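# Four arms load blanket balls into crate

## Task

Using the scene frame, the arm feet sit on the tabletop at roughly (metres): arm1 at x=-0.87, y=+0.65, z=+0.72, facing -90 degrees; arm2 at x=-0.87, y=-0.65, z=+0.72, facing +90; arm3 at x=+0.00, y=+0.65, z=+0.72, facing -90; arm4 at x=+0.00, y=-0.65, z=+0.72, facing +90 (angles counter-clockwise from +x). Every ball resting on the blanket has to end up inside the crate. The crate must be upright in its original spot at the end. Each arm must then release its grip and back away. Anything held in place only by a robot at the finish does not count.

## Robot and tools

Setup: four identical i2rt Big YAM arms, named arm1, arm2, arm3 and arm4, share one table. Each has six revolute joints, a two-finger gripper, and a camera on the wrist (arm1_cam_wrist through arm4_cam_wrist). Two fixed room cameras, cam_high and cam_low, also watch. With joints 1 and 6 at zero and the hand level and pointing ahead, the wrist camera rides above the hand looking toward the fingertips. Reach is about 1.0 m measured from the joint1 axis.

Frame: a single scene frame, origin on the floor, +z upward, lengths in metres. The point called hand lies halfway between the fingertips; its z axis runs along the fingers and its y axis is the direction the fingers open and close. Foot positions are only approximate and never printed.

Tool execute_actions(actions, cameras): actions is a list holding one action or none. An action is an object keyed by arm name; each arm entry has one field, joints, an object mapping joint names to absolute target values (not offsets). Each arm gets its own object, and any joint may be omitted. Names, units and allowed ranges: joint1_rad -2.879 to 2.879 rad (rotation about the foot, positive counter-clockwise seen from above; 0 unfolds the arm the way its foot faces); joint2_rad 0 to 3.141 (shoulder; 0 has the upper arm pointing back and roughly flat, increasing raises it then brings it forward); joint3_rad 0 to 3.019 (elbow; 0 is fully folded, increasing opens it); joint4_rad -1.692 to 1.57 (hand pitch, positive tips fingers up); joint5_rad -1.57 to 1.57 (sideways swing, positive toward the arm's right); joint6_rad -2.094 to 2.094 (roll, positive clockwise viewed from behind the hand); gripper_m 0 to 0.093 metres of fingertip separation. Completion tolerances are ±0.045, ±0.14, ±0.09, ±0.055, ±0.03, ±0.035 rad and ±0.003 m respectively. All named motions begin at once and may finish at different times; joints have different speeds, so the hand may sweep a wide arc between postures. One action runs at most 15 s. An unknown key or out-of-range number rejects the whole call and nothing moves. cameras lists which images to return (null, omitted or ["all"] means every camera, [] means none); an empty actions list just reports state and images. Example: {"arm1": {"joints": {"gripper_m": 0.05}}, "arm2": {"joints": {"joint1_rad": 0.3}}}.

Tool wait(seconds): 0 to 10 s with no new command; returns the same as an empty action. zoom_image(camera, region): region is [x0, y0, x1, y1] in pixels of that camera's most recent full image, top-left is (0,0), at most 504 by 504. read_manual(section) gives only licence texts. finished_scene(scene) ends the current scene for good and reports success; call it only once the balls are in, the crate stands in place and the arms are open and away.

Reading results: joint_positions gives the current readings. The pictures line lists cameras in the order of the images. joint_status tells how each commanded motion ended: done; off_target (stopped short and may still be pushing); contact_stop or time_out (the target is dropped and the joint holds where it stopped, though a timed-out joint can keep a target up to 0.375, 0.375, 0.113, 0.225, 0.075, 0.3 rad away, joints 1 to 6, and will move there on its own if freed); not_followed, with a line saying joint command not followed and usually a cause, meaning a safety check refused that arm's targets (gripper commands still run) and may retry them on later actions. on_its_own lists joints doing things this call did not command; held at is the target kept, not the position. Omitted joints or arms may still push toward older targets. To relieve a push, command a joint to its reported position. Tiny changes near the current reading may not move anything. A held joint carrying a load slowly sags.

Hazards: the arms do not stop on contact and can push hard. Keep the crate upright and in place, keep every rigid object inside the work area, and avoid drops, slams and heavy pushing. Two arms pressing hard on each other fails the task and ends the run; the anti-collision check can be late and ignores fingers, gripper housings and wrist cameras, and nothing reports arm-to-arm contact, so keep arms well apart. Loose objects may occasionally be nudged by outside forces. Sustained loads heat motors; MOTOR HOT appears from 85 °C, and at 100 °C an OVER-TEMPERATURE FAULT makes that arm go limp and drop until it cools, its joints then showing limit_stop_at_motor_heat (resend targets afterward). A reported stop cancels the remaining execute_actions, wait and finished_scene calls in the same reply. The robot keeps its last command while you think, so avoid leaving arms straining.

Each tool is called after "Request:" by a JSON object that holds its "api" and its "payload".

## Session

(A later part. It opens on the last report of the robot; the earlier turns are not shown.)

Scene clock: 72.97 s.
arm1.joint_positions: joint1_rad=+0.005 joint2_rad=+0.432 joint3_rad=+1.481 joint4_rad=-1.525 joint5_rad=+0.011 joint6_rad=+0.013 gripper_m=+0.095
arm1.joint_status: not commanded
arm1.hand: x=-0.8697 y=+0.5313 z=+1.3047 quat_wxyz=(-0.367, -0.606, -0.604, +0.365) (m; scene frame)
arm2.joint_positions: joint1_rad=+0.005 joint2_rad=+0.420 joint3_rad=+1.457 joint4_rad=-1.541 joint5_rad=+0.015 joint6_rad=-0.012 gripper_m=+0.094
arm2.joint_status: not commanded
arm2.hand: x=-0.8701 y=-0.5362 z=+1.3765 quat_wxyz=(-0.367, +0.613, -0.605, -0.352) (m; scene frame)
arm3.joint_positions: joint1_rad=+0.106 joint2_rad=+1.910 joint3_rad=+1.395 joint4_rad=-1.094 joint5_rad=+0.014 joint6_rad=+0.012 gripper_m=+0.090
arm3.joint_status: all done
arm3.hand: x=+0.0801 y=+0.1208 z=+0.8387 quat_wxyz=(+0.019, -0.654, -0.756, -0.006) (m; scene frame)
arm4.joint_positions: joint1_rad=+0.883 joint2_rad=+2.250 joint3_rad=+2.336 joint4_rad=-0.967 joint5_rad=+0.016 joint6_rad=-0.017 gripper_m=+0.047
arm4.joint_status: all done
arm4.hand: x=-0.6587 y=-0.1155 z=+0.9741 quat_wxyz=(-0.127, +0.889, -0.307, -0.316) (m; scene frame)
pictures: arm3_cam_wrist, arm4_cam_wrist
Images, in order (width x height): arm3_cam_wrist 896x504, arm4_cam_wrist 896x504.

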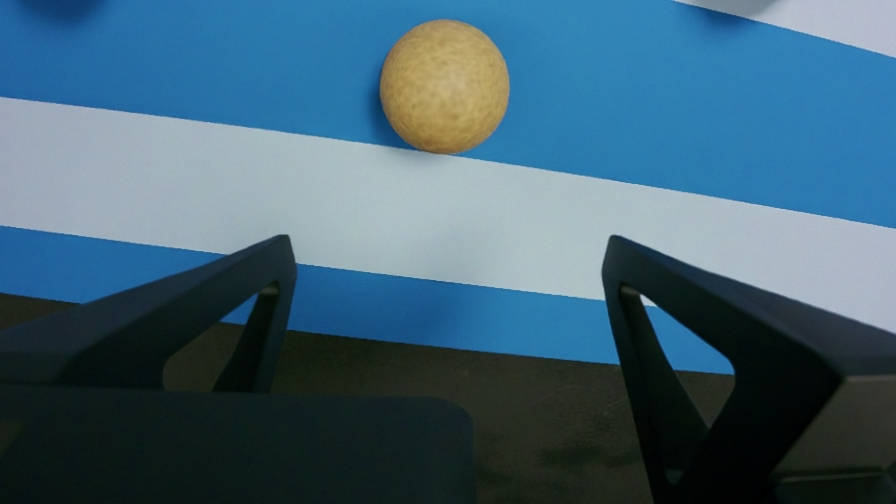

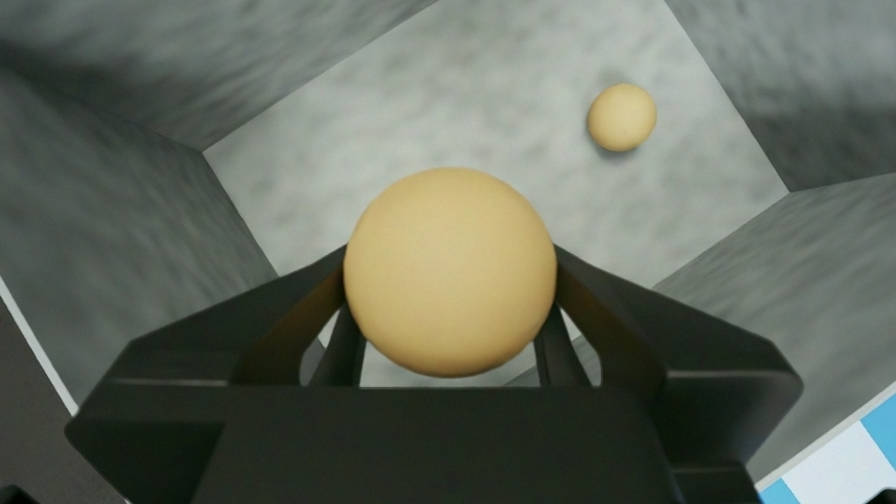

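Request:
{"api": "execute_actions", "payload": {"actions": [{"arm3":{"joints":{"joint2_rad":2.058,"joint3_rad":1.36,"joint4_rad":-0.873}},"arm4":{"joints":{"gripper_m":0.09}}}], "cameras": []}}

Request:
{"api": "execute_actions", "payload": {"actions": [{"arm3":{"joints":{"gripper_m":0.03}},"arm4":{"joints":{"joint2_rad":1.5,"joint3_rad":1.6,"joint4_rad":-1.3}}}], "cameras": []}}

Request:
{"api": "execute_actions", "payload": {"actions": [{"arm3":{"joints":{"joint1_rad":-0.87,"joint2_rad":1.5,"joint3_rad":1.6,"joint4_rad":-1.3}},"arm4":{"joints":{"joint1_rad":-0.594}}}], "cameras": []}}

Request:
{"api": "execute_actions", "payload": {"actions": [{"arm3":{"joints":{"joint2_rad":2.4,"joint3_rad":2.56,"joint4_rad":-0.95}},"arm4":{"joints":{"joint2_rad":1.904,"joint3_rad":1.574,"joint4_rad":-1.241}}}], "cameras": ["arm3_cam_wrist","arm4_cam_wrist","cam_high"]}}

Scene clock: 79.93 s.
arm1.joint_positions: joint1_rad=+0.005 joint2_rad=+0.432 joint3_rad=+1.481 joint4_rad=-1.525 joint5_rad=+0.011 joint6_rad=+0.013 gripper_m=+0.095
arm1.joint_status: not commanded
arm1.hand: x=-0.8697 y=+0.5313 z=+1.3047 quat_wxyz=(-0.367, -0.606, -0.604, +0.365) (m; scene frame)
arm2.joint_positions: joint1_rad=+0.005 joint2_rad=+0.420 joint3_rad=+1.457 joint4_rad=-1.541 joint5_rad=+0.015 joint6_rad=-0.012 gripper_m=+0.094
arm2.joint_status: not commanded
arm2.hand: x=-0.8701 y=-0.5362 z=+1.3765 quat_wxyz=(-0.367, +0.613, -0.605, -0.352) (m; scene frame)
arm3.joint_positions: joint1_rad=+0.106 joint2_rad=+2.064 joint3_rad=+1.357 joint4_rad=-0.884 joint5_rad=+0.014 joint6_rad=+0.012 gripper_m=+0.090
arm3.joint_status: all done
arm3.hand: x=+0.0817 y=+0.1097 z=+0.7453 quat_wxyz=(+0.012, -0.654, -0.756, +0.000) (m; scene frame)
arm4.joint_positions: joint1_rad=+0.883 joint2_rad=+2.250 joint3_rad=+2.336 joint4_rad=-0.967 joint5_rad=+0.016 joint6_rad=-0.017 gripper_m=+0.090
arm4.joint_status: all done
arm4.hand: x=-0.6587 y=-0.1155 z=+0.9741 quat_wxyz=(-0.127, +0.889, -0.307, -0.316) (m; scene frame)
pictures: none
No camera images: the call's "cameras" was empty. Leave "cameras" out to get every camera's image.

Scene clock: 81.53 s.
arm1.joint_positions: joint1_rad=+0.005 joint2_rad=+0.432 joint3_rad=+1.481 joint4_rad=-1.525 joint5_rad=+0.011 joint6_rad=+0.013 gripper_m=+0.095
arm1.joint_status: not commanded
arm1.hand: x=-0.8697 y=+0.5313 z=+1.3047 quat_wxyz=(-0.367, -0.606, -0.604, +0.365) (m; scene frame)
arm2.joint_positions: joint1_rad=+0.005 joint2_rad=+0.420 joint3_rad=+1.457 joint4_rad=-1.541 joint5_rad=+0.015 joint6_rad=-0.012 gripper_m=+0.094
arm2.joint_status: not commanded
arm2.hand: x=-0.8701 y=-0.5362 z=+1.3765 quat_wxyz=(-0.367, +0.613, -0.605, -0.352) (m; scene frame)
arm3.joint_positions: joint1_rad=+0.106 joint2_rad=+2.064 joint3_rad=+1.357 joint4_rad=-0.884 joint5_rad=+0.015 joint6_rad=+0.012 gripper_m=+0.047
arm3.joint_status: gripper_m off_target (ended at +0.047, target +0.030)
arm3.hand: x=+0.0817 y=+0.1097 z=+0.7453 quat_wxyz=(+0.012, -0.654, -0.756, +0.000) (m; scene frame)
arm4.joint_positions: joint1_rad=+0.883 joint2_rad=+1.491 joint3_rad=+1.607 joint4_rad=-1.293 joint5_rad=+0.016 joint6_rad=-0.017 gripper_m=+0.090
arm4.joint_status: all done
arm4.hand: x=-0.4128 y=-0.3158 z=+1.0779 quat_wxyz=(-0.079, +0.926, -0.320, -0.183) (m; scene frame)
pictures: none
No camera images: the call's "cameras" was empty. Leave "cameras" out to get every camera's image.

Scene clock: 83.33 s.
arm1.joint_positions: joint1_rad=+0.005 joint2_rad=+0.432 joint3_rad=+1.481 joint4_rad=-1.525 joint5_rad=+0.011 joint6_rad=+0.013 gripper_m=+0.095
arm1.joint_status: not commanded
arm1.hand: x=-0.8697 y=+0.5313 z=+1.3047 quat_wxyz=(-0.367, -0.606, -0.604, +0.365) (m; scene frame)
arm2.joint_positions: joint1_rad=+0.005 joint2_rad=+0.420 joint3_rad=+1.457 joint4_rad=-1.541 joint5_rad=+0.015 joint6_rad=-0.012 gripper_m=+0.094
arm2.joint_status: not commanded
arm2.hand: x=-0.8701 y=-0.5362 z=+1.3765 quat_wxyz=(-0.367, +0.613, -0.605, -0.352) (m; scene frame)
arm3.joint_positions: joint1_rad=-0.871 joint2_rad=+1.509 joint3_rad=+1.595 joint4_rad=-1.291 joint5_rad=+0.017 joint6_rad=+0.012 gripper_m=+0.047
arm3.joint_status: all done
arm3.hand: x=-0.3938 y=+0.2885 z=+1.1232 quat_wxyz=(-0.060, -0.918, -0.353, +0.173) (m; scene frame)
arm4.joint_positions: joint1_rad=-0.601 joint2_rad=+1.495 joint3_rad=+1.607 joint4_rad=-1.293 joint5_rad=+0.016 joint6_rad=-0.017 gripper_m=+0.090
arm4.joint_status: all done
arm4.hand: x=+0.3007 y=-0.2126 z=+1.0777 quat_wxyz=(-0.178, +0.466, -0.862, -0.087) (m; scene frame)
pictures: none
No camera images: the call's "cameras" was empty. Leave "cameras" out to get every camera's image.

Scene clock: 85.20 s.
arm1.joint_positions: joint1_rad=+0.005 joint2_rad=+0.432 joint3_rad=+1.481 joint4_rad=-1.525 joint5_rad=+0.011 joint6_rad=+0.013 gripper_m=+0.095
arm1.joint_status: not commanded
arm1.hand: x=-0.8697 y=+0.5313 z=+1.3047 quat_wxyz=(-0.367, -0.606, -0.604, +0.365) (m; scene frame)
arm2.joint_positions: joint1_rad=+0.005 joint2_rad=+0.420 joint3_rad=+1.457 joint4_rad=-1.541 joint5_rad=+0.015 joint6_rad=-0.012 gripper_m=+0.094
arm2.joint_status: not commanded
arm2.hand: x=-0.8701 y=-0.5362 z=+1.3765 quat_wxyz=(-0.367, +0.613, -0.605, -0.352) (m; scene frame)
arm3.joint_positions: joint1_rad=-0.871 joint2_rad=+2.415 joint3_rad=+2.502 joint4_rad=-0.962 joint5_rad=+0.017 joint6_rad=+0.012 gripper_m=+0.047
arm3.joint_status: all done
arm3.hand: x=-0.6526 y=+0.0479 z=+0.9838 quat_wxyz=(-0.119, -0.878, -0.336, +0.320) (m; scene frame)
arm4.joint_positions: joint1_rad=-0.601 joint2_rad=+1.933 joint3_rad=+1.561 joint4_rad=-1.247 joint5_rad=+0.016 joint6_rad=-0.017 gripper_m=+0.090
arm4.joint_status: all done
arm4.hand: x=+0.3176 y=-0.1852 z=+0.8259 quat_wxyz=(+0.014, +0.477, -0.879, +0.013) (m; scene frame)
pictures: arm3_cam_wrist, arm4_cam_wrist, cam_high
Images, in order (width x height): arm3_cam_wrist 896x504, arm4_cam_wrist 896x504, cam_high 896x504.

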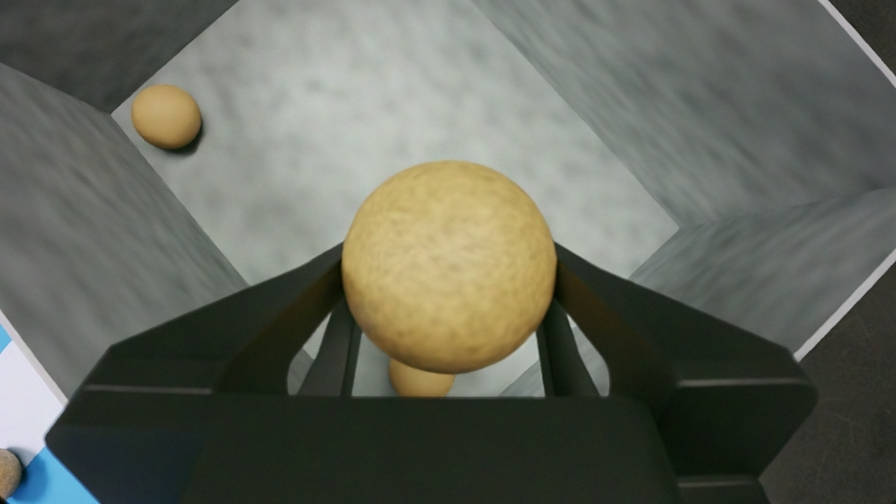

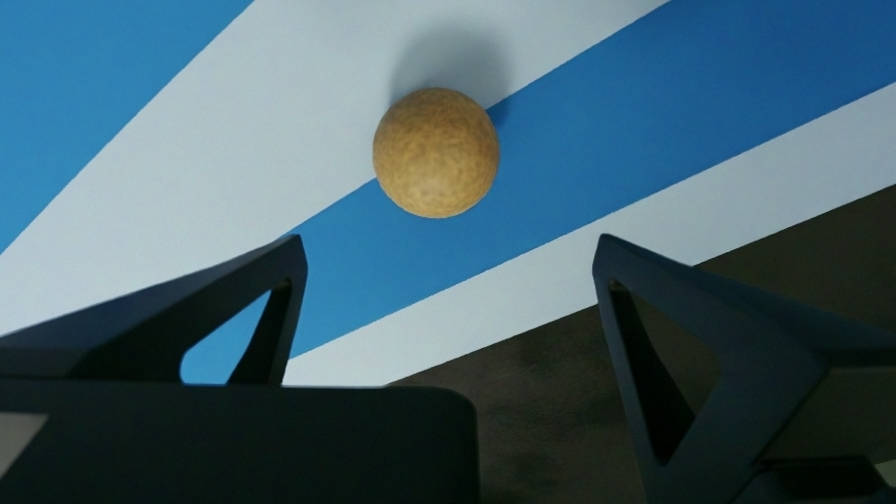

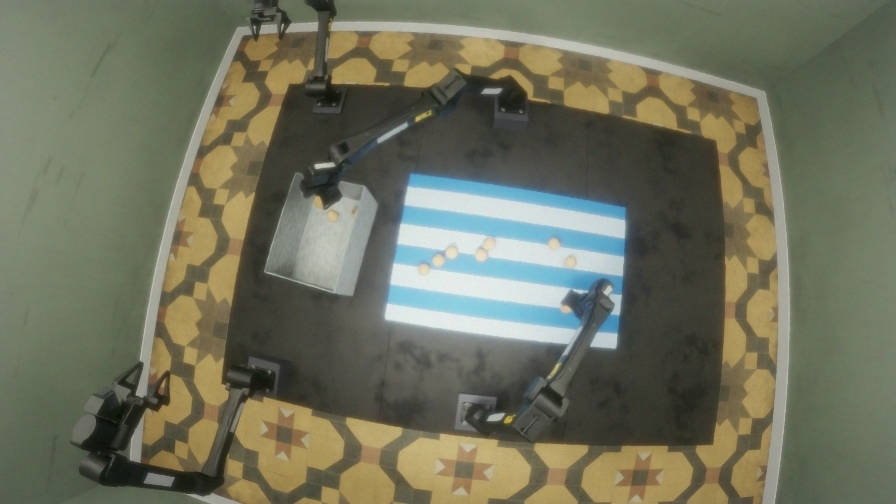

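Request:
{"api": "execute_actions", "payload": {"actions": [{"arm4":{"joints":{"joint2_rad":1.986,"joint3_rad":1.412,"joint4_rad":-0.997}},"arm3":{"joints":{"gripper_m":0.09}}}], "cameras": []}}

Request:
{"api": "execute_actions", "payload": {"actions": [{"arm4":{"joints":{"gripper_m":0.03}},"arm3":{"joints":{"joint2_rad":1.5,"joint3_rad":1.6,"joint4_rad":-1.3}}}], "cameras": []}}

Request:
{"api": "execute_actions", "payload": {"actions": [{"arm4":{"joints":{"joint1_rad":0.876,"joint2_rad":1.5,"joint3_rad":1.6,"joint4_rad":-1.3}},"arm3":{"joints":{"joint1_rad":0.334}}}], "cameras": []}}

Request:
{"api": "execute_actions", "payload": {"actions": [{"arm4":{"joints":{"joint2_rad":2.235,"joint3_rad":2.404,"joint4_rad":-0.954}},"arm3":{"joints":{"joint2_rad":2.085,"joint3_rad":1.71,"joint4_rad":-1.196}}}], "cameras": ["arm3_cam_wrist"]}}

Scene clock: 92.87 s.
arm1.joint_positions: joint1_rad=+0.005 joint2_rad=+0.432 joint3_rad=+1.481 joint4_rad=-1.525 joint5_rad=+0.011 joint6_rad=+0.013 gripper_m=+0.095
arm1.joint_status: not commanded
arm1.hand: x=-0.8697 y=+0.5313 z=+1.3047 quat_wxyz=(-0.367, -0.606, -0.604, +0.365) (m; scene frame)
arm2.joint_positions: joint1_rad=+0.005 joint2_rad=+0.420 joint3_rad=+1.457 joint4_rad=-1.541 joint5_rad=+0.015 joint6_rad=-0.012 gripper_m=+0.094
arm2.joint_status: not commanded
arm2.hand: x=-0.8701 y=-0.5362 z=+1.3765 quat_wxyz=(-0.367, +0.613, -0.605, -0.352) (m; scene frame)
arm3.joint_positions: joint1_rad=-0.871 joint2_rad=+2.415 joint3_rad=+2.502 joint4_rad=-0.962 joint5_rad=+0.017 joint6_rad=+0.012 gripper_m=+0.090
arm3.joint_status: all done
arm3.hand: x=-0.6526 y=+0.0479 z=+0.9838 quat_wxyz=(-0.119, -0.878, -0.336, +0.320) (m; scene frame)
arm4.joint_positions: joint1_rad=-0.601 joint2_rad=+1.981 joint3_rad=+1.414 joint4_rad=-1.007 joint5_rad=+0.016 joint6_rad=-0.017 gripper_m=+0.090
arm4.joint_status: all done
arm4.hand: x=+0.3137 y=-0.1903 z=+0.7494 quat_wxyz=(-0.005, +0.477, -0.879, +0.003) (m; scene frame)
pictures: none
No camera images: the call's "cameras" was empty. Leave "cameras" out to get every camera's image.

Scene clock: 94.60 s.
arm1.joint_positions: joint1_rad=+0.005 joint2_rad=+0.432 joint3_rad=+1.481 joint4_rad=-1.525 joint5_rad=+0.011 joint6_rad=+0.013 gripper_m=+0.095
arm1.joint_status: not commanded
arm1.hand: x=-0.8697 y=+0.5313 z=+1.3047 quat_wxyz=(-0.367, -0.606, -0.604, +0.365) (m; scene frame)
arm2.joint_positions: joint1_rad=+0.005 joint2_rad=+0.420 joint3_rad=+1.457 joint4_rad=-1.541 joint5_rad=+0.015 joint6_rad=-0.012 gripper_m=+0.094
arm2.joint_status: not commanded
arm2.hand: x=-0.8701 y=-0.5362 z=+1.3765 quat_wxyz=(-0.367, +0.613, -0.605, -0.352) (m; scene frame)
arm3.joint_positions: joint1_rad=-0.871 joint2_rad=+1.507 joint3_rad=+1.596 joint4_rad=-1.293 joint5_rad=+0.017 joint6_rad=+0.012 gripper_m=+0.090
arm3.joint_status: all done
arm3.hand: x=-0.3932 y=+0.2890 z=+1.1249 quat_wxyz=(-0.060, -0.918, -0.353, +0.173) (m; scene frame)
arm4.joint_positions: joint1_rad=-0.601 joint2_rad=+1.981 joint3_rad=+1.414 joint4_rad=-1.007 joint5_rad=+0.016 joint6_rad=-0.017 gripper_m=+0.047
arm4.joint_status: gripper_m off_target (ended at +0.047, target +0.030)
arm4.hand: x=+0.3137 y=-0.1903 z=+0.7494 quat_wxyz=(-0.005, +0.477, -0.879, +0.003) (m; scene frame)
pictures: none
No camera images: the call's "cameras" was empty. Leave "cameras" out to get every camera's image.

Scene clock: 96.53 s.
arm1.joint_positions: joint1_rad=+0.005 joint2_rad=+0.432 joint3_rad=+1.481 joint4_rad=-1.525 joint5_rad=+0.011 joint6_rad=+0.013 gripper_m=+0.095
arm1.joint_status: not commanded
arm1.hand: x=-0.8697 y=+0.5313 z=+1.3047 quat_wxyz=(-0.367, -0.606, -0.604, +0.365) (m; scene frame)
arm2.joint_positions: joint1_rad=+0.005 joint2_rad=+0.420 joint3_rad=+1.457 joint4_rad=-1.541 joint5_rad=+0.015 joint6_rad=-0.012 gripper_m=+0.094
arm2.joint_status: not commanded
arm2.hand: x=-0.8701 y=-0.5362 z=+1.3765 quat_wxyz=(-0.367, +0.613, -0.605, -0.352) (m; scene frame)
arm3.joint_positions: joint1_rad=+0.340 joint2_rad=+1.507 joint3_rad=+1.596 joint4_rad=-1.293 joint5_rad=+0.014 joint6_rad=+0.012 gripper_m=+0.090
arm3.joint_status: all done
arm3.hand: x=+0.2002 y=+0.1549 z=+1.1244 quat_wxyz=(-0.148, -0.553, -0.812, +0.107) (m; scene frame)
arm4.joint_positions: joint1_rad=+0.883 joint2_rad=+1.495 joint3_rad=+1.587 joint4_rad=-1.290 joint5_rad=+0.016 joint6_rad=-0.017 gripper_m=+0.047
arm4.joint_status: all done
arm4.hand: x=-0.4110 y=-0.3171 z=+1.0663 quat_wxyz=(-0.076, +0.928, -0.320, -0.172) (m; scene frame)
pictures: none
No camera images: the call's "cameras" was empty. Leave "cameras" out to get every camera's image.

Scene clock: 98.17 s.
arm1.joint_positions: joint1_rad=+0.005 joint2_rad=+0.432 joint3_rad=+1.481 joint4_rad=-1.525 joint5_rad=+0.011 joint6_rad=+0.013 gripper_m=+0.095
arm1.joint_status: not commanded
arm1.hand: x=-0.8697 y=+0.5313 z=+1.3047 quat_wxyz=(-0.367, -0.606, -0.604, +0.365) (m; scene frame)
arm2.joint_positions: joint1_rad=+0.005 joint2_rad=+0.420 joint3_rad=+1.457 joint4_rad=-1.541 joint5_rad=+0.015 joint6_rad=-0.012 gripper_m=+0.094
arm2.joint_status: not commanded
arm2.hand: x=-0.8701 y=-0.5362 z=+1.3765 quat_wxyz=(-0.367, +0.613, -0.605, -0.352) (m; scene frame)
arm3.joint_positions: joint1_rad=+0.340 joint2_rad=+2.090 joint3_rad=+1.686 joint4_rad=-1.202 joint5_rad=+0.014 joint6_rad=+0.012 gripper_m=+0.090
arm3.joint_status: all done
arm3.hand: x=+0.2292 y=+0.0833 z=+0.8368 quat_wxyz=(+0.019, -0.562, -0.827, -0.003) (m; scene frame)
arm4.joint_positions: joint1_rad=+0.883 joint2_rad=+2.252 joint3_rad=+2.336 joint4_rad=-0.967 joint5_rad=+0.016 joint6_rad=-0.017 gripper_m=+0.047
arm4.joint_status: all done
arm4.hand: x=-0.6588 y=-0.1154 z=+0.9733 quat_wxyz=(-0.127, +0.889, -0.307, -0.316) (m; scene frame)
pictures: arm3_cam_wrist
Images, in order (width x height): arm3_cam_wrist 896x504.

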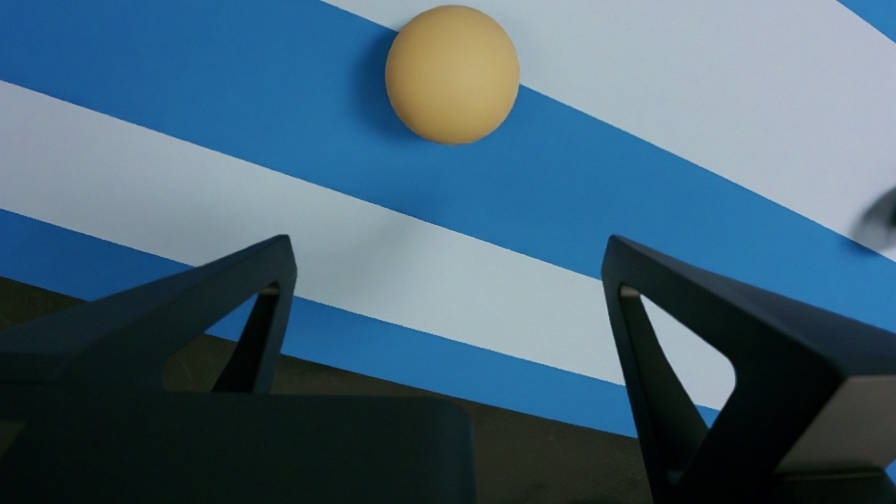

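Request:
{"api": "execute_actions", "payload": {"actions": [{"arm3":{"joints":{"joint2_rad":2.23,"joint3_rad":1.677,"joint4_rad":-1.018}},"arm4":{"joints":{"gripper_m":0.09}}}], "cameras": []}}

Request:
{"api": "execute_actions", "payload": {"actions": [{"arm3":{"joints":{"gripper_m":0.03}},"arm4":{"joints":{"joint2_rad":1.5,"joint3_rad":1.6,"joint4_rad":-1.3}}}], "cameras": []}}

Request:
{"api": "execute_actions", "payload": {"actions": [{"arm3":{"joints":{"joint1_rad":-0.87,"joint2_rad":1.5,"joint3_rad":1.6,"joint4_rad":-1.3}},"arm4":{"joints":{"joint1_rad":0.496}}}], "cameras": []}}

Request:
{"api": "execute_actions", "payload": {"actions": [{"arm3":{"joints":{"joint2_rad":2.4,"joint3_rad":2.56,"joint4_rad":-0.95}},"arm4":{"joints":{"joint2_rad":2.055,"joint3_rad":1.812,"joint4_rad":-1.328}}}], "cameras": ["arm4_cam_wrist"]}}

Scene clock: 106.70 s.
arm1.joint_positions: joint1_rad=+0.005 joint2_rad=+0.432 joint3_rad=+1.481 joint4_rad=-1.525 joint5_rad=+0.011 joint6_rad=+0.013 gripper_m=+0.095
arm1.joint_status: not commanded
arm1.hand: x=-0.8697 y=+0.5313 z=+1.3047 quat_wxyz=(-0.367, -0.606, -0.604, +0.365) (m; scene frame)
arm2.joint_positions: joint1_rad=+0.005 joint2_rad=+0.420 joint3_rad=+1.457 joint4_rad=-1.541 joint5_rad=+0.015 joint6_rad=-0.012 gripper_m=+0.094
arm2.joint_status: not commanded
arm2.hand: x=-0.8701 y=-0.5362 z=+1.3765 quat_wxyz=(-0.367, +0.613, -0.605, -0.352) (m; scene frame)
arm3.joint_positions: joint1_rad=+0.340 joint2_rad=+2.230 joint3_rad=+1.676 joint4_rad=-1.027 joint5_rad=+0.014 joint6_rad=+0.012 gripper_m=+0.090
arm3.joint_status: all done
arm3.hand: x=+0.2361 y=+0.0662 z=+0.7482 quat_wxyz=(+0.008, -0.562, -0.827, +0.004) (m; scene frame)
arm4.joint_positions: joint1_rad=+0.883 joint2_rad=+2.252 joint3_rad=+2.336 joint4_rad=-0.967 joint5_rad=+0.016 joint6_rad=-0.017 gripper_m=+0.090
arm4.joint_status: all done
arm4.hand: x=-0.6588 y=-0.1154 z=+0.9733 quat_wxyz=(-0.127, +0.889, -0.307, -0.316) (m; scene frame)
pictures: none
No camera images: the call's "cameras" was empty. Leave "cameras" out to get every camera's image.

Scene clock: 108.30 s.
arm1.joint_positions: joint1_rad=+0.005 joint2_rad=+0.432 joint3_rad=+1.481 joint4_rad=-1.525 joint5_rad=+0.011 joint6_rad=+0.013 gripper_m=+0.095
arm1.joint_status: not commanded
arm1.hand: x=-0.8697 y=+0.5313 z=+1.3047 quat_wxyz=(-0.367, -0.606, -0.604, +0.365) (m; scene frame)
arm2.joint_positions: joint1_rad=+0.005 joint2_rad=+0.420 joint3_rad=+1.457 joint4_rad=-1.541 joint5_rad=+0.015 joint6_rad=-0.012 gripper_m=+0.094
arm2.joint_status: not commanded
arm2.hand: x=-0.8701 y=-0.5362 z=+1.3765 quat_wxyz=(-0.367, +0.613, -0.605, -0.352) (m; scene frame)
arm3.joint_positions: joint1_rad=+0.340 joint2_rad=+2.230 joint3_rad=+1.676 joint4_rad=-1.027 joint5_rad=+0.014 joint6_rad=+0.012 gripper_m=+0.047
arm3.joint_status: gripper_m off_target (ended at +0.047, target +0.030)
arm3.hand: x=+0.2361 y=+0.0662 z=+0.7482 quat_wxyz=(+0.008, -0.562, -0.827, +0.004) (m; scene frame)
arm4.joint_positions: joint1_rad=+0.883 joint2_rad=+1.491 joint3_rad=+1.607 joint4_rad=-1.293 joint5_rad=+0.016 joint6_rad=-0.017 gripper_m=+0.090
arm4.joint_status: all done
arm4.hand: x=-0.4129 y=-0.3157 z=+1.0779 quat_wxyz=(-0.079, +0.926, -0.320, -0.183) (m; scene frame)
pictures: none
No camera images: the call's "cameras" was empty. Leave "cameras" out to get every camera's image.

Scene clock: 109.93 s.
arm1.joint_positions: joint1_rad=+0.005 joint2_rad=+0.432 joint3_rad=+1.481 joint4_rad=-1.525 joint5_rad=+0.011 joint6_rad=+0.013 gripper_m=+0.095
arm1.joint_status: not commanded
arm1.hand: x=-0.8697 y=+0.5313 z=+1.3047 quat_wxyz=(-0.367, -0.606, -0.604, +0.365) (m; scene frame)
arm2.joint_positions: joint1_rad=+0.005 joint2_rad=+0.420 joint3_rad=+1.457 joint4_rad=-1.541 joint5_rad=+0.015 joint6_rad=-0.012 gripper_m=+0.094
arm2.joint_status: not commanded
arm2.hand: x=-0.8701 y=-0.5362 z=+1.3765 quat_wxyz=(-0.367, +0.613, -0.605, -0.352) (m; scene frame)
arm3.joint_positions: joint1_rad=-0.875 joint2_rad=+1.502 joint3_rad=+1.587 joint4_rad=-1.290 joint5_rad=+0.017 joint6_rad=+0.012 gripper_m=+0.047
arm3.joint_status: all done
arm3.hand: x=-0.3932 y=+0.2920 z=+1.1232 quat_wxyz=(-0.059, -0.918, -0.351, +0.173) (m; scene frame)
arm4.joint_positions: joint1_rad=+0.493 joint2_rad=+1.491 joint3_rad=+1.607 joint4_rad=-1.293 joint5_rad=+0.016 joint6_rad=-0.017 gripper_m=+0.090
arm4.joint_status: all done
arm4.hand: x=-0.2539 y=-0.1845 z=+1.0796 quat_wxyz=(-0.113, +0.847, -0.493, -0.166) (m; scene frame)
pictures: none
No camera images: the call's "cameras" was empty. Leave "cameras" out to get every camera's image.

Scene clock: 111.80 s.
arm1.joint_positions: joint1_rad=+0.005 joint2_rad=+0.432 joint3_rad=+1.481 joint4_rad=-1.525 joint5_rad=+0.011 joint6_rad=+0.013 gripper_m=+0.095
arm1.joint_status: not commanded
arm1.hand: x=-0.8697 y=+0.5313 z=+1.3047 quat_wxyz=(-0.367, -0.606, -0.604, +0.365) (m; scene frame)
arm2.joint_positions: joint1_rad=+0.005 joint2_rad=+0.420 joint3_rad=+1.457 joint4_rad=-1.541 joint5_rad=+0.015 joint6_rad=-0.012 gripper_m=+0.094
arm2.joint_status: not commanded
arm2.hand: x=-0.8701 y=-0.5362 z=+1.3765 quat_wxyz=(-0.367, +0.613, -0.605, -0.352) (m; scene frame)
arm3.joint_positions: joint1_rad=-0.875 joint2_rad=+2.415 joint3_rad=+2.502 joint4_rad=-0.962 joint5_rad=+0.017 joint6_rad=+0.012 gripper_m=+0.047
arm3.joint_status: all done
arm3.hand: x=-0.6551 y=+0.0507 z=+0.9838 quat_wxyz=(-0.119, -0.878, -0.334, +0.321) (m; scene frame)
arm4.joint_positions: joint1_rad=+0.493 joint2_rad=+2.085 joint3_rad=+1.779 joint4_rad=-1.324 joint5_rad=+0.016 joint6_rad=-0.017 gripper_m=+0.090
arm4.joint_status: all done
arm4.hand: x=-0.2937 y=-0.1084 z=+0.8158 quat_wxyz=(+0.004, +0.864, -0.502, +0.027) (m; scene frame)
pictures: arm4_cam_wrist
Images, in order (width x height): arm4_cam_wrist 896x504.

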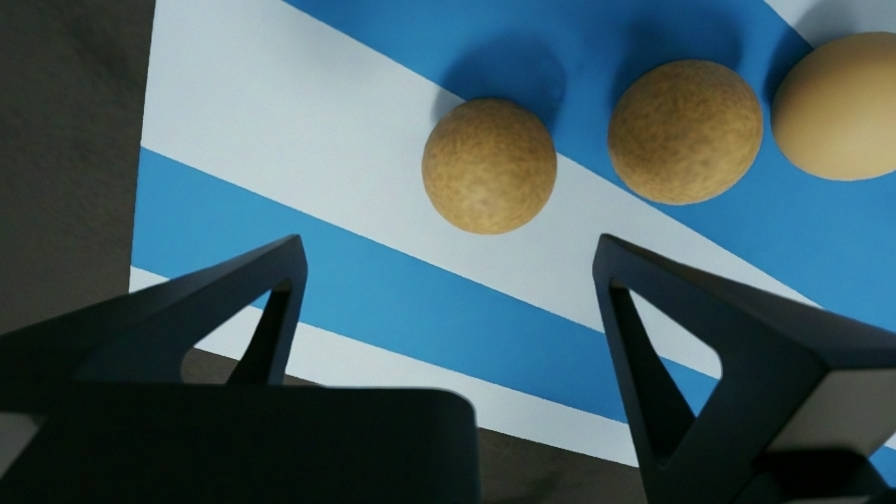

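Request:
{"api": "execute_actions", "payload": {"actions": [{"arm4":{"joints":{"joint1_rad":0.465,"joint6_rad":1.5}},"arm3":{"joints":{"gripper_m":0.09}}}], "cameras": []}}

Request:
{"api": "execute_actions", "payload": {"actions": [{"arm4":{"joints":{"joint2_rad":2.103,"joint3_rad":1.612,"joint4_rad":-1.08}},"arm3":{"joints":{"joint2_rad":1.5,"joint3_rad":1.6,"joint4_rad":-1.3}}}], "cameras": ["arm4_cam_wrist"]}}

Scene clock: 119.13 s.
arm1.joint_positions: joint1_rad=+0.005 joint2_rad=+0.432 joint3_rad=+1.481 joint4_rad=-1.525 joint5_rad=+0.011 joint6_rad=+0.013 gripper_m=+0.095
arm1.joint_status: not commanded
arm1.hand: x=-0.8697 y=+0.5313 z=+1.3047 quat_wxyz=(-0.367, -0.606, -0.604, +0.365) (m; scene frame)
arm2.joint_positions: joint1_rad=+0.005 joint2_rad=+0.420 joint3_rad=+1.457 joint4_rad=-1.541 joint5_rad=+0.015 joint6_rad=-0.012 gripper_m=+0.094
arm2.joint_status: not commanded
arm2.hand: x=-0.8701 y=-0.5362 z=+1.3765 quat_wxyz=(-0.367, +0.613, -0.605, -0.352) (m; scene frame)
arm3.joint_positions: joint1_rad=-0.875 joint2_rad=+2.415 joint3_rad=+2.502 joint4_rad=-0.962 joint5_rad=+0.017 joint6_rad=+0.012 gripper_m=+0.090
arm3.joint_status: all done
arm3.hand: x=-0.6551 y=+0.0507 z=+0.9838 quat_wxyz=(-0.119, -0.878, -0.334, +0.321) (m; scene frame)
arm4.joint_positions: joint1_rad=+0.466 joint2_rad=+2.085 joint3_rad=+1.779 joint4_rad=-1.324 joint5_rad=+0.016 joint6_rad=+1.490 gripper_m=+0.090
arm4.joint_status: all done
arm4.hand: x=-0.2785 y=-0.1004 z=+0.8159 quat_wxyz=(-0.016, +0.273, -0.961, +0.023) (m; scene frame)
pictures: none
No camera images: the call's "cameras" was empty. Leave "cameras" out to get every camera's image.

Scene clock: 120.87 s.
arm1.joint_positions: joint1_rad=+0.005 joint2_rad=+0.432 joint3_rad=+1.481 joint4_rad=-1.525 joint5_rad=+0.011 joint6_rad=+0.013 gripper_m=+0.095
arm1.joint_status: not commanded
arm1.hand: x=-0.8697 y=+0.5313 z=+1.3047 quat_wxyz=(-0.367, -0.606, -0.604, +0.365) (m; scene frame)
arm2.joint_positions: joint1_rad=+0.005 joint2_rad=+0.420 joint3_rad=+1.457 joint4_rad=-1.541 joint5_rad=+0.015 joint6_rad=-0.012 gripper_m=+0.094
arm2.joint_status: not commanded
arm2.hand: x=-0.8701 y=-0.5362 z=+1.3765 quat_wxyz=(-0.367, +0.613, -0.605, -0.352) (m; scene frame)
arm3.joint_positions: joint1_rad=-0.875 joint2_rad=+1.507 joint3_rad=+1.596 joint4_rad=-1.293 joint5_rad=+0.017 joint6_rad=+0.012 gripper_m=+0.090
arm3.joint_status: all done
arm3.hand: x=-0.3947 y=+0.2907 z=+1.1249 quat_wxyz=(-0.060, -0.918, -0.351, +0.174) (m; scene frame)
arm4.joint_positions: joint1_rad=+0.466 joint2_rad=+2.092 joint3_rad=+1.614 joint4_rad=-1.090 joint5_rad=+0.016 joint6_rad=+1.491 gripper_m=+0.090
arm4.joint_status: all done
arm4.hand: x=-0.2749 y=-0.1066 z=+0.7529 quat_wxyz=(-0.010, +0.273, -0.962, -0.008) (m; scene frame)
pictures: arm4_cam_wrist
Images, in order (width x height): arm4_cam_wrist 896x504.

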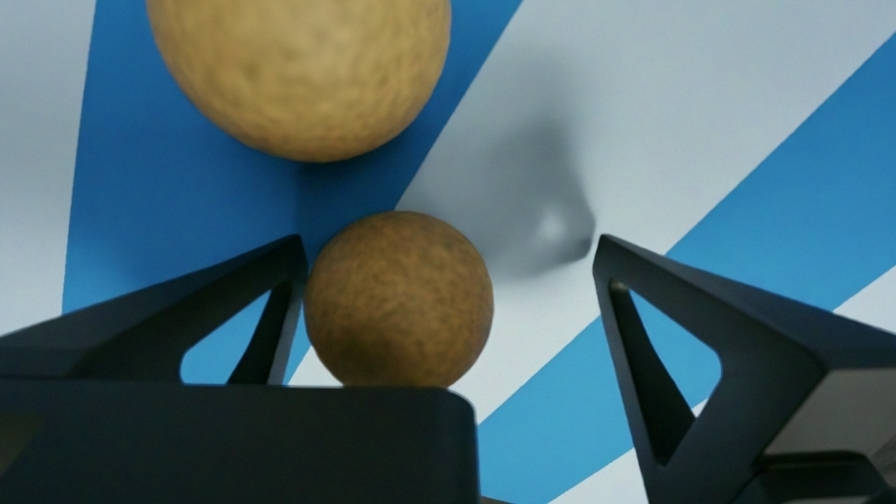

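Request:
{"api": "execute_actions", "payload": {"actions": [{"arm4":{"joints":{"gripper_m":0.03}},"arm3":{"joints":{"joint1_rad":0.404}}}], "cameras": []}}

Request:
{"api": "execute_actions", "payload": {"actions": [{"arm4":{"joints":{"joint1_rad":0.876,"joint2_rad":1.5,"joint3_rad":1.6,"joint4_rad":-1.3}},"arm3":{"joints":{"joint2_rad":2.36,"joint3_rad":2.196,"joint4_rad":-1.407}}}], "cameras": ["arm3_cam_wrist"]}}

Request:
{"api": "execute_actions", "payload": {"actions": [{"arm4":{"joints":{"joint2_rad":2.235,"joint3_rad":2.404,"joint4_rad":-0.954}}}], "cameras": []}}

Scene clock: 134.93 s.
arm1.joint_positions: joint1_rad=+0.005 joint2_rad=+0.432 joint3_rad=+1.481 joint4_rad=-1.525 joint5_rad=+0.011 joint6_rad=+0.013 gripper_m=+0.095
arm1.joint_status: not commanded
arm1.hand: x=-0.8697 y=+0.5313 z=+1.3047 quat_wxyz=(-0.367, -0.606, -0.604, +0.365) (m; scene frame)
arm2.joint_positions: joint1_rad=+0.005 joint2_rad=+0.420 joint3_rad=+1.457 joint4_rad=-1.541 joint5_rad=+0.015 joint6_rad=-0.012 gripper_m=+0.094
arm2.joint_status: not commanded
arm2.hand: x=-0.8701 y=-0.5362 z=+1.3765 quat_wxyz=(-0.367, +0.613, -0.605, -0.352) (m; scene frame)
arm3.joint_positions: joint1_rad=+0.410 joint2_rad=+1.507 joint3_rad=+1.596 joint4_rad=-1.293 joint5_rad=+0.014 joint6_rad=+0.012 gripper_m=+0.090
arm3.joint_status: all done
arm3.hand: x=+0.2345 y=+0.1700 z=+1.1242 quat_wxyz=(-0.152, -0.525, -0.831, +0.102) (m; scene frame)
arm4.joint_positions: joint1_rad=+0.466 joint2_rad=+2.092 joint3_rad=+1.614 joint4_rad=-1.090 joint5_rad=+0.016 joint6_rad=+1.492 gripper_m=+0.046
arm4.joint_status: gripper_m off_target (ended at +0.046, target +0.030)
arm4.hand: x=-0.2749 y=-0.1065 z=+0.7529 quat_wxyz=(-0.009, +0.273, -0.962, -0.008) (m; scene frame)
pictures: none
No camera images: the call's "cameras" was empty. Leave "cameras" out to get every camera's image.

Scene clock: 136.77 s.
arm1.joint_positions: joint1_rad=+0.005 joint2_rad=+0.432 joint3_rad=+1.481 joint4_rad=-1.525 joint5_rad=+0.011 joint6_rad=+0.013 gripper_m=+0.095
arm1.joint_status: not commanded
arm1.hand: x=-0.8697 y=+0.5313 z=+1.3047 quat_wxyz=(-0.367, -0.606, -0.604, +0.365) (m; scene frame)
arm2.joint_positions: joint1_rad=+0.005 joint2_rad=+0.420 joint3_rad=+1.457 joint4_rad=-1.541 joint5_rad=+0.015 joint6_rad=-0.012 gripper_m=+0.094
arm2.joint_status: not commanded
arm2.hand: x=-0.8701 y=-0.5362 z=+1.3765 quat_wxyz=(-0.367, +0.613, -0.605, -0.352) (m; scene frame)
arm3.joint_positions: joint1_rad=+0.410 joint2_rad=+2.369 joint3_rad=+2.148 joint4_rad=-1.399 joint5_rad=+0.014 joint6_rad=+0.012 gripper_m=+0.090
arm3.joint_status: all done
arm3.hand: x=+0.3081 y=+0.0205 z=+0.8236 quat_wxyz=(+0.025, -0.532, -0.846, -0.006) (m; scene frame)
arm4.joint_positions: joint1_rad=+0.869 joint2_rad=+1.494 joint3_rad=+1.593 joint4_rad=-1.293 joint5_rad=+0.014 joint6_rad=+1.492 gripper_m=+0.046
arm4.joint_status: all done
arm4.hand: x=-0.4069 y=-0.3116 z=+1.0694 quat_wxyz=(+0.063, +0.451, -0.872, -0.180) (m; scene frame)
pictures: arm3_cam_wrist
Images, in order (width x height): arm3_cam_wrist 896x504.

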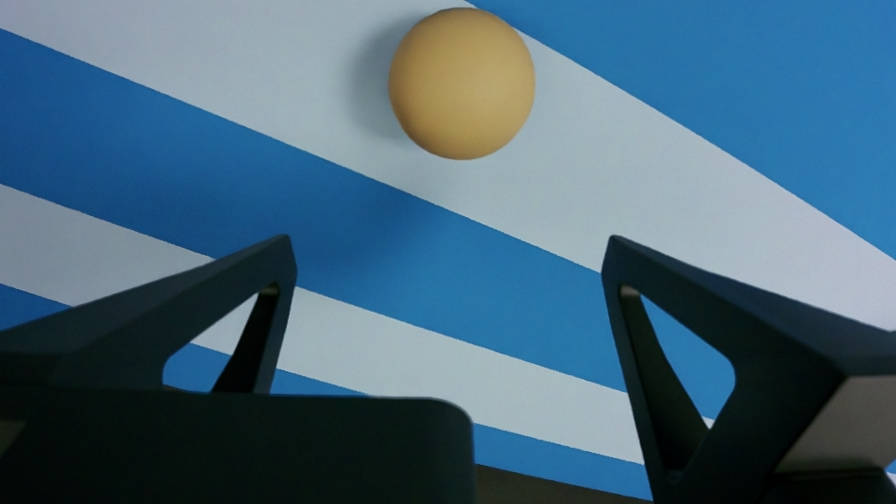

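Scene clock: 138.37 s.
arm1.joint_positions: joint1_rad=+0.005 joint2_rad=+0.432 joint3_rad=+1.481 joint4_rad=-1.525 joint5_rad=+0.011 joint6_rad=+0.013 gripper_m=+0.095
arm1.joint_status: not commanded
arm1.hand: x=-0.8697 y=+0.5313 z=+1.3047 quat_wxyz=(-0.367, -0.606, -0.604, +0.365) (m; scene frame)
arm2.joint_positions: joint1_rad=+0.005 joint2_rad=+0.420 joint3_rad=+1.457 joint4_rad=-1.541 joint5_rad=+0.015 joint6_rad=-0.012 gripper_m=+0.094
arm2.joint_status: not commanded
arm2.hand: x=-0.8701 y=-0.5362 z=+1.3765 quat_wxyz=(-0.367, +0.613, -0.605, -0.352) (m; scene frame)
arm3.joint_positions: joint1_rad=+0.410 joint2_rad=+2.369 joint3_rad=+2.148 joint4_rad=-1.399 joint5_rad=+0.014 joint6_rad=+0.012 gripper_m=+0.090
arm3.joint_status: not commanded
arm3.hand: x=+0.3081 y=+0.0205 z=+0.8236 quat_wxyz=(+0.025, -0.532, -0.846, -0.006) (m; scene frame)
arm4.joint_positions: joint1_rad=+0.869 joint2_rad=+2.250 joint3_rad=+2.337 joint4_rad=-0.966 joint5_rad=+0.014 joint6_rad=+1.492 gripper_m=+0.046
arm4.joint_status: all done
arm4.hand: x=-0.6517 y=-0.1066 z=+0.9747 quat_wxyz=(+0.123, +0.431, -0.835, -0.319) (m; scene frame)
pictures: none
No camera images: the call's "cameras" was empty. Leave "cameras" out to get every camera's image.

Request:
{"api": "execute_actions", "payload": {"actions": [{"arm3":{"joints":{"joint2_rad":2.471,"joint3_rad":2.137,"joint4_rad":-1.237}},"arm4":{"joints":{"gripper_m":0.09}}}], "cameras": []}}

Request:
{"api": "execute_actions", "payload": {"actions": [{"arm3":{"joints":{"gripper_m":0.03}},"arm4":{"joints":{"joint2_rad":1.5,"joint3_rad":1.6,"joint4_rad":-1.3}}}], "cameras": []}}

Request:
{"api": "execute_actions", "payload": {"actions": [{"arm3":{"joints":{"joint1_rad":-0.87,"joint2_rad":1.5,"joint3_rad":1.6,"joint4_rad":-1.3}},"arm4":{"joints":{"joint1_rad":0.378}}}], "cameras": []}}

Request:
{"api": "execute_actions", "payload": {"actions": [{"arm3":{"joints":{"joint2_rad":2.4,"joint3_rad":2.56,"joint4_rad":-0.95}},"arm4":{"joints":{"joint2_rad":2.07,"joint3_rad":1.81,"joint4_rad":-1.272}}}], "cameras": ["arm4_cam_wrist","cam_high"]}}

Scene clock: 144.80 s.
arm1.joint_positions: joint1_rad=+0.005 joint2_rad=+0.432 joint3_rad=+1.481 joint4_rad=-1.525 joint5_rad=+0.011 joint6_rad=+0.013 gripper_m=+0.095
arm1.joint_status: not commanded
arm1.hand: x=-0.8697 y=+0.5313 z=+1.3047 quat_wxyz=(-0.367, -0.606, -0.604, +0.365) (m; scene frame)
arm2.joint_positions: joint1_rad=+0.005 joint2_rad=+0.420 joint3_rad=+1.457 joint4_rad=-1.541 joint5_rad=+0.015 joint6_rad=-0.012 gripper_m=+0.094
arm2.joint_status: not commanded
arm2.hand: x=-0.8701 y=-0.5362 z=+1.3765 quat_wxyz=(-0.367, +0.613, -0.605, -0.352) (m; scene frame)
arm3.joint_positions: joint1_rad=+0.410 joint2_rad=+2.470 joint3_rad=+2.134 joint4_rad=-1.247 joint5_rad=+0.014 joint6_rad=+0.012 gripper_m=+0.090
arm3.joint_status: all done
arm3.hand: x=+0.3157 y=+0.0049 z=+0.7481 quat_wxyz=(+0.009, -0.533, -0.846, +0.003) (m; scene frame)
arm4.joint_positions: joint1_rad=+0.869 joint2_rad=+2.250 joint3_rad=+2.337 joint4_rad=-0.966 joint5_rad=+0.014 joint6_rad=+1.492 gripper_m=+0.090
arm4.joint_status: all done
arm4.hand: x=-0.6517 y=-0.1066 z=+0.9747 quat_wxyz=(+0.123, +0.431, -0.835, -0.319) (m; scene frame)
pictures: none
No camera images: the call's "cameras" was empty. Leave "cameras" out to get every camera's image.

Scene clock: 146.37 s.
arm1.joint_positions: joint1_rad=+0.005 joint2_rad=+0.432 joint3_rad=+1.481 joint4_rad=-1.525 joint5_rad=+0.011 joint6_rad=+0.013 gripper_m=+0.095
arm1.joint_status: not commanded
arm1.hand: x=-0.8697 y=+0.5313 z=+1.3047 quat_wxyz=(-0.367, -0.606, -0.604, +0.365) (m; scene frame)
arm2.joint_positions: joint1_rad=+0.005 joint2_rad=+0.420 joint3_rad=+1.457 joint4_rad=-1.541 joint5_rad=+0.015 joint6_rad=-0.012 gripper_m=+0.094
arm2.joint_status: not commanded
arm2.hand: x=-0.8701 y=-0.5362 z=+1.3765 quat_wxyz=(-0.367, +0.613, -0.605, -0.352) (m; scene frame)
arm3.joint_positions: joint1_rad=+0.410 joint2_rad=+2.470 joint3_rad=+2.134 joint4_rad=-1.247 joint5_rad=+0.014 joint6_rad=+0.012 gripper_m=+0.046
arm3.joint_status: gripper_m off_target (ended at +0.046, target +0.030)
arm3.hand: x=+0.3157 y=+0.0049 z=+0.7481 quat_wxyz=(+0.009, -0.533, -0.846, +0.003) (m; scene frame)
arm4.joint_positions: joint1_rad=+0.876 joint2_rad=+1.490 joint3_rad=+1.608 joint4_rad=-1.293 joint5_rad=+0.011 joint6_rad=+1.493 gripper_m=+0.090
arm4.joint_status: all done
arm4.hand: x=-0.4108 y=-0.3136 z=+1.0784 quat_wxyz=(+0.069, +0.453, -0.869, -0.187) (m; scene frame)
pictures: none
No camera images: the call's "cameras" was empty. Leave "cameras" out to get every camera's image.

Scene clock: 148.17 s.
arm1.joint_positions: joint1_rad=+0.005 joint2_rad=+0.432 joint3_rad=+1.481 joint4_rad=-1.525 joint5_rad=+0.011 joint6_rad=+0.013 gripper_m=+0.095
arm1.joint_status: not commanded
arm1.hand: x=-0.8697 y=+0.5313 z=+1.3047 quat_wxyz=(-0.367, -0.606, -0.604, +0.365) (m; scene frame)
arm2.joint_positions: joint1_rad=+0.005 joint2_rad=+0.420 joint3_rad=+1.457 joint4_rad=-1.541 joint5_rad=+0.015 joint6_rad=-0.012 gripper_m=+0.094
arm2.joint_status: not commanded
arm2.hand: x=-0.8701 y=-0.5362 z=+1.3765 quat_wxyz=(-0.367, +0.613, -0.605, -0.352) (m; scene frame)
arm3.joint_positions: joint1_rad=-0.873 joint2_rad=+1.504 joint3_rad=+1.597 joint4_rad=-1.290 joint5_rad=+0.018 joint6_rad=+0.012 gripper_m=+0.046
arm3.joint_status: all done
arm3.hand: x=-0.3942 y=+0.2899 z=+1.1265 quat_wxyz=(-0.061, -0.918, -0.351, +0.176) (m; scene frame)
arm4.joint_positions: joint1_rad=+0.374 joint2_rad=+1.490 joint3_rad=+1.608 joint4_rad=-1.293 joint5_rad=+0.015 joint6_rad=+1.493 gripper_m=+0.090
arm4.joint_status: all done
arm4.hand: x=-0.1961 y=-0.1579 z=+1.0805 quat_wxyz=(+0.021, +0.222, -0.954, -0.200) (m; scene frame)
pictures: none
No camera images: the call's "cameras" was empty. Leave "cameras" out to get every camera's image.

Scene clock: 150.03 s.
arm1.joint_positions: joint1_rad=+0.005 joint2_rad=+0.432 joint3_rad=+1.481 joint4_rad=-1.525 joint5_rad=+0.011 joint6_rad=+0.013 gripper_m=+0.095
arm1.joint_status: not commanded
arm1.hand: x=-0.8697 y=+0.5313 z=+1.3047 quat_wxyz=(-0.367, -0.606, -0.604, +0.365) (m; scene frame)
arm2.joint_positions: joint1_rad=+0.005 joint2_rad=+0.420 joint3_rad=+1.457 joint4_rad=-1.541 joint5_rad=+0.015 joint6_rad=-0.012 gripper_m=+0.094
arm2.joint_status: not commanded
arm2.hand: x=-0.8701 y=-0.5362 z=+1.3765 quat_wxyz=(-0.367, +0.613, -0.605, -0.352) (m; scene frame)
arm3.joint_positions: joint1_rad=-0.873 joint2_rad=+2.414 joint3_rad=+2.502 joint4_rad=-0.962 joint5_rad=+0.018 joint6_rad=+0.012 gripper_m=+0.046
arm3.joint_status: all done
arm3.hand: x=-0.6540 y=+0.0495 z=+0.9841 quat_wxyz=(-0.119, -0.878, -0.335, +0.321) (m; scene frame)
arm4.joint_positions: joint1_rad=+0.374 joint2_rad=+2.100 joint3_rad=+1.778 joint4_rad=-1.276 joint5_rad=+0.015 joint6_rad=+1.493 gripper_m=+0.090
arm4.joint_status: all done
arm4.hand: x=-0.2308 y=-0.0673 z=+0.8063 quat_wxyz=(-0.011, +0.228, -0.974, +0.007) (m; scene frame)
pictures: arm4_cam_wrist, cam_high
Images, in order (width x height): arm4_cam_wrist 896x504, cam_high 896x504.

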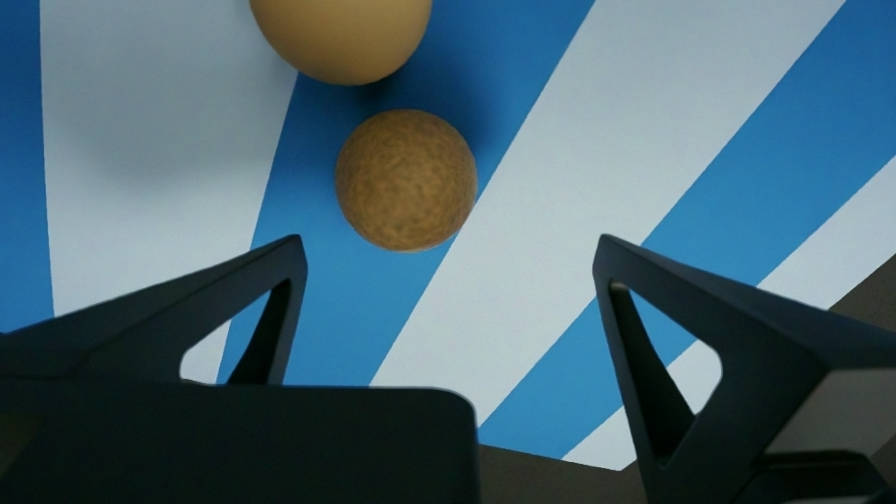

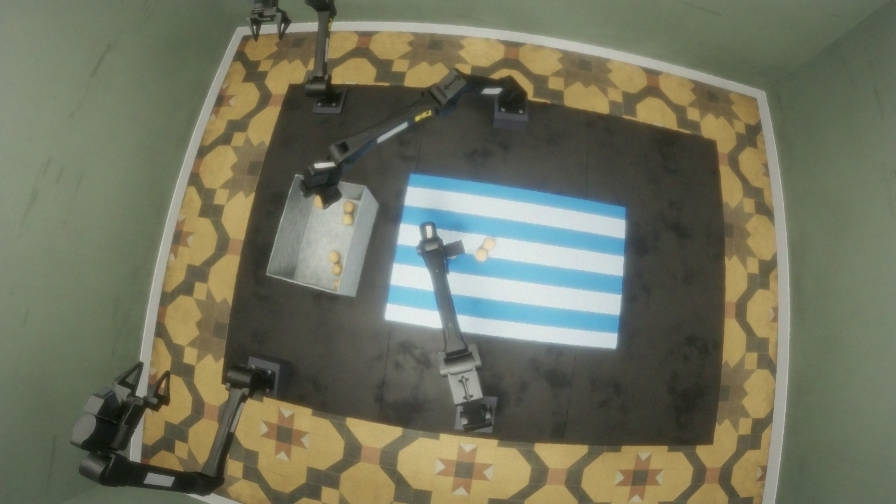

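Request:
{"api": "execute_actions", "payload": {"actions": [{"arm4":{"joints":{"joint2_rad":2.184,"joint3_rad":1.754,"joint4_rad":-1.141}},"arm3":{"joints":{"gripper_m":0.09}}}], "cameras": []}}

Request:
{"api": "execute_actions", "payload": {"actions": [{"arm4":{"joints":{"gripper_m":0.03}},"arm3":{"joints":{"joint2_rad":1.5,"joint3_rad":1.6,"joint4_rad":-1.3}}}], "cameras": []}}

Request:
{"api": "execute_actions", "payload": {"actions": [{"arm4":{"joints":{"joint1_rad":0.876,"joint2_rad":1.5,"joint3_rad":1.6,"joint4_rad":-1.3,"joint6_rad":0}},"arm3":{"joints":{"joint1_rad":-0.109}}}], "cameras": []}}

Request:
{"api": "execute_actions", "payload": {"actions": [{"arm4":{"joints":{"joint2_rad":2.235,"joint3_rad":2.404,"joint4_rad":-0.954}},"arm3":{"joints":{"joint2_rad":2.064,"joint3_rad":1.696,"joint4_rad":-1.183}}}], "cameras": ["arm3_cam_wrist"]}}

Scene clock: 157.40 s.
arm1.joint_positions: joint1_rad=+0.005 joint2_rad=+0.432 joint3_rad=+1.481 joint4_rad=-1.525 joint5_rad=+0.011 joint6_rad=+0.013 gripper_m=+0.095
arm1.joint_status: not commanded
arm1.hand: x=-0.8697 y=+0.5313 z=+1.3047 quat_wxyz=(-0.367, -0.606, -0.604, +0.365) (m; scene frame)
arm2.joint_positions: joint1_rad=+0.005 joint2_rad=+0.420 joint3_rad=+1.457 joint4_rad=-1.541 joint5_rad=+0.015 joint6_rad=-0.012 gripper_m=+0.094
arm2.joint_status: not commanded
arm2.hand: x=-0.8701 y=-0.5362 z=+1.3765 quat_wxyz=(-0.367, +0.613, -0.605, -0.352) (m; scene frame)
arm3.joint_positions: joint1_rad=-0.873 joint2_rad=+2.414 joint3_rad=+2.502 joint4_rad=-0.962 joint5_rad=+0.018 joint6_rad=+0.012 gripper_m=+0.090
arm3.joint_status: all done
arm3.hand: x=-0.6540 y=+0.0495 z=+0.9841 quat_wxyz=(-0.119, -0.878, -0.335, +0.321) (m; scene frame)
arm4.joint_positions: joint1_rad=+0.374 joint2_rad=+2.171 joint3_rad=+1.759 joint4_rad=-1.151 joint5_rad=+0.015 joint6_rad=+1.493 gripper_m=+0.090
arm4.joint_status: all done
arm4.hand: x=-0.2368 y=-0.0516 z=+0.7563 quat_wxyz=(-0.009, +0.228, -0.974, -0.010) (m; scene frame)
pictures: none
No camera images: the call's "cameras" was empty. Leave "cameras" out to get every camera's image.

Scene clock: 159.13 s.
arm1.joint_positions: joint1_rad=+0.005 joint2_rad=+0.432 joint3_rad=+1.481 joint4_rad=-1.525 joint5_rad=+0.011 joint6_rad=+0.013 gripper_m=+0.095
arm1.joint_status: not commanded
arm1.hand: x=-0.8697 y=+0.5313 z=+1.3047 quat_wxyz=(-0.367, -0.606, -0.604, +0.365) (m; scene frame)
arm2.joint_positions: joint1_rad=+0.005 joint2_rad=+0.420 joint3_rad=+1.457 joint4_rad=-1.541 joint5_rad=+0.015 joint6_rad=-0.012 gripper_m=+0.094
arm2.joint_status: not commanded
arm2.hand: x=-0.8701 y=-0.5362 z=+1.3765 quat_wxyz=(-0.367, +0.613, -0.605, -0.352) (m; scene frame)
arm3.joint_positions: joint1_rad=-0.873 joint2_rad=+1.507 joint3_rad=+1.596 joint4_rad=-1.292 joint5_rad=+0.018 joint6_rad=+0.012 gripper_m=+0.090
arm3.joint_status: all done
arm3.hand: x=-0.3942 y=+0.2899 z=+1.1250 quat_wxyz=(-0.060, -0.918, -0.352, +0.174) (m; scene frame)
arm4.joint_positions: joint1_rad=+0.374 joint2_rad=+2.171 joint3_rad=+1.759 joint4_rad=-1.151 joint5_rad=+0.015 joint6_rad=+1.493 gripper_m=+0.047
arm4.joint_status: gripper_m off_target (ended at +0.047, target +0.030)
arm4.hand: x=-0.2368 y=-0.0516 z=+0.7563 quat_wxyz=(-0.009, +0.228, -0.974, -0.010) (m; scene frame)
pictures: none
No camera images: the call's "cameras" was empty. Leave "cameras" out to get every camera's image.

Scene clock: 161.27 s.
arm1.joint_positions: joint1_rad=+0.005 joint2_rad=+0.432 joint3_rad=+1.481 joint4_rad=-1.525 joint5_rad=+0.011 joint6_rad=+0.013 gripper_m=+0.095
arm1.joint_status: not commanded
arm1.hand: x=-0.8697 y=+0.5313 z=+1.3047 quat_wxyz=(-0.367, -0.606, -0.604, +0.365) (m; scene frame)
arm2.joint_positions: joint1_rad=+0.005 joint2_rad=+0.420 joint3_rad=+1.457 joint4_rad=-1.541 joint5_rad=+0.015 joint6_rad=-0.012 gripper_m=+0.094
arm2.joint_status: not commanded
arm2.hand: x=-0.8701 y=-0.5362 z=+1.3765 quat_wxyz=(-0.367, +0.613, -0.605, -0.352) (m; scene frame)
arm3.joint_positions: joint1_rad=-0.102 joint2_rad=+1.507 joint3_rad=+1.596 joint4_rad=-1.292 joint5_rad=+0.014 joint6_rad=+0.012 gripper_m=+0.090
arm3.joint_status: all done
arm3.hand: x=-0.0309 y=+0.1169 z=+1.1247 quat_wxyz=(-0.122, -0.718, -0.671, +0.137) (m; scene frame)
arm4.joint_positions: joint1_rad=+0.869 joint2_rad=+1.495 joint3_rad=+1.590 joint4_rad=-1.292 joint5_rad=+0.013 joint6_rad=+0.010 gripper_m=+0.047
arm4.joint_status: all done
arm4.hand: x=-0.4069 y=-0.3118 z=+1.0676 quat_wxyz=(-0.074, +0.922, -0.339, -0.174) (m; scene frame)
pictures: none
No camera images: the call's "cameras" was empty. Leave "cameras" out to get every camera's image.

Scene clock: 162.87 s.
arm1.joint_positions: joint1_rad=+0.005 joint2_rad=+0.432 joint3_rad=+1.481 joint4_rad=-1.525 joint5_rad=+0.011 joint6_rad=+0.013 gripper_m=+0.095
arm1.joint_status: not commanded
arm1.hand: x=-0.8697 y=+0.5313 z=+1.3047 quat_wxyz=(-0.367, -0.606, -0.604, +0.365) (m; scene frame)
arm2.joint_positions: joint1_rad=+0.005 joint2_rad=+0.420 joint3_rad=+1.457 joint4_rad=-1.541 joint5_rad=+0.015 joint6_rad=-0.012 gripper_m=+0.094
arm2.joint_status: not commanded
arm2.hand: x=-0.8701 y=-0.5362 z=+1.3765 quat_wxyz=(-0.367, +0.613, -0.605, -0.352) (m; scene frame)
arm3.joint_positions: joint1_rad=-0.102 joint2_rad=+2.069 joint3_rad=+1.673 joint4_rad=-1.190 joint5_rad=+0.014 joint6_rad=+0.012 gripper_m=+0.090
arm3.joint_status: all done
arm3.hand: x=-0.0353 y=+0.0400 z=+0.8448 quat_wxyz=(+0.011, -0.730, -0.684, +0.000) (m; scene frame)
arm4.joint_positions: joint1_rad=+0.869 joint2_rad=+2.251 joint3_rad=+2.337 joint4_rad=-0.967 joint5_rad=+0.013 joint6_rad=+0.009 gripper_m=+0.047
arm4.joint_status: all done
arm4.hand: x=-0.6519 y=-0.1069 z=+0.9743 quat_wxyz=(-0.124, +0.882, -0.324, -0.318) (m; scene frame)
pictures: arm3_cam_wrist
Images, in order (width x height): arm3_cam_wrist 896x504.

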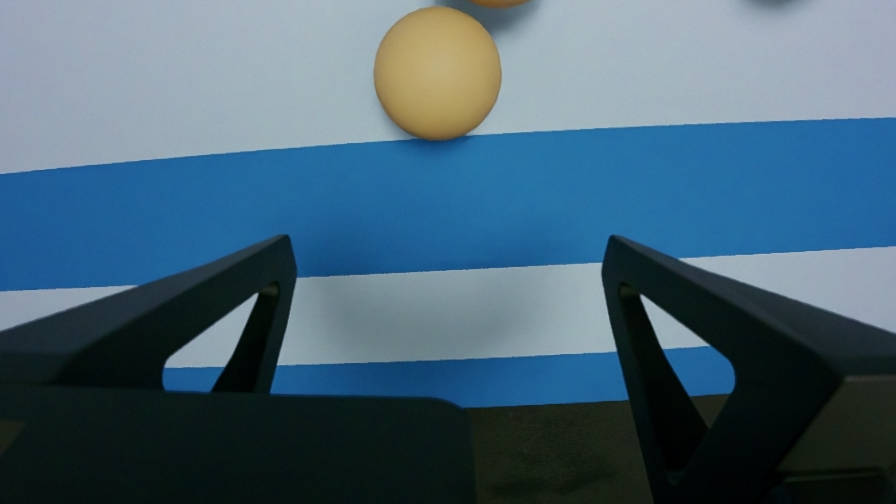

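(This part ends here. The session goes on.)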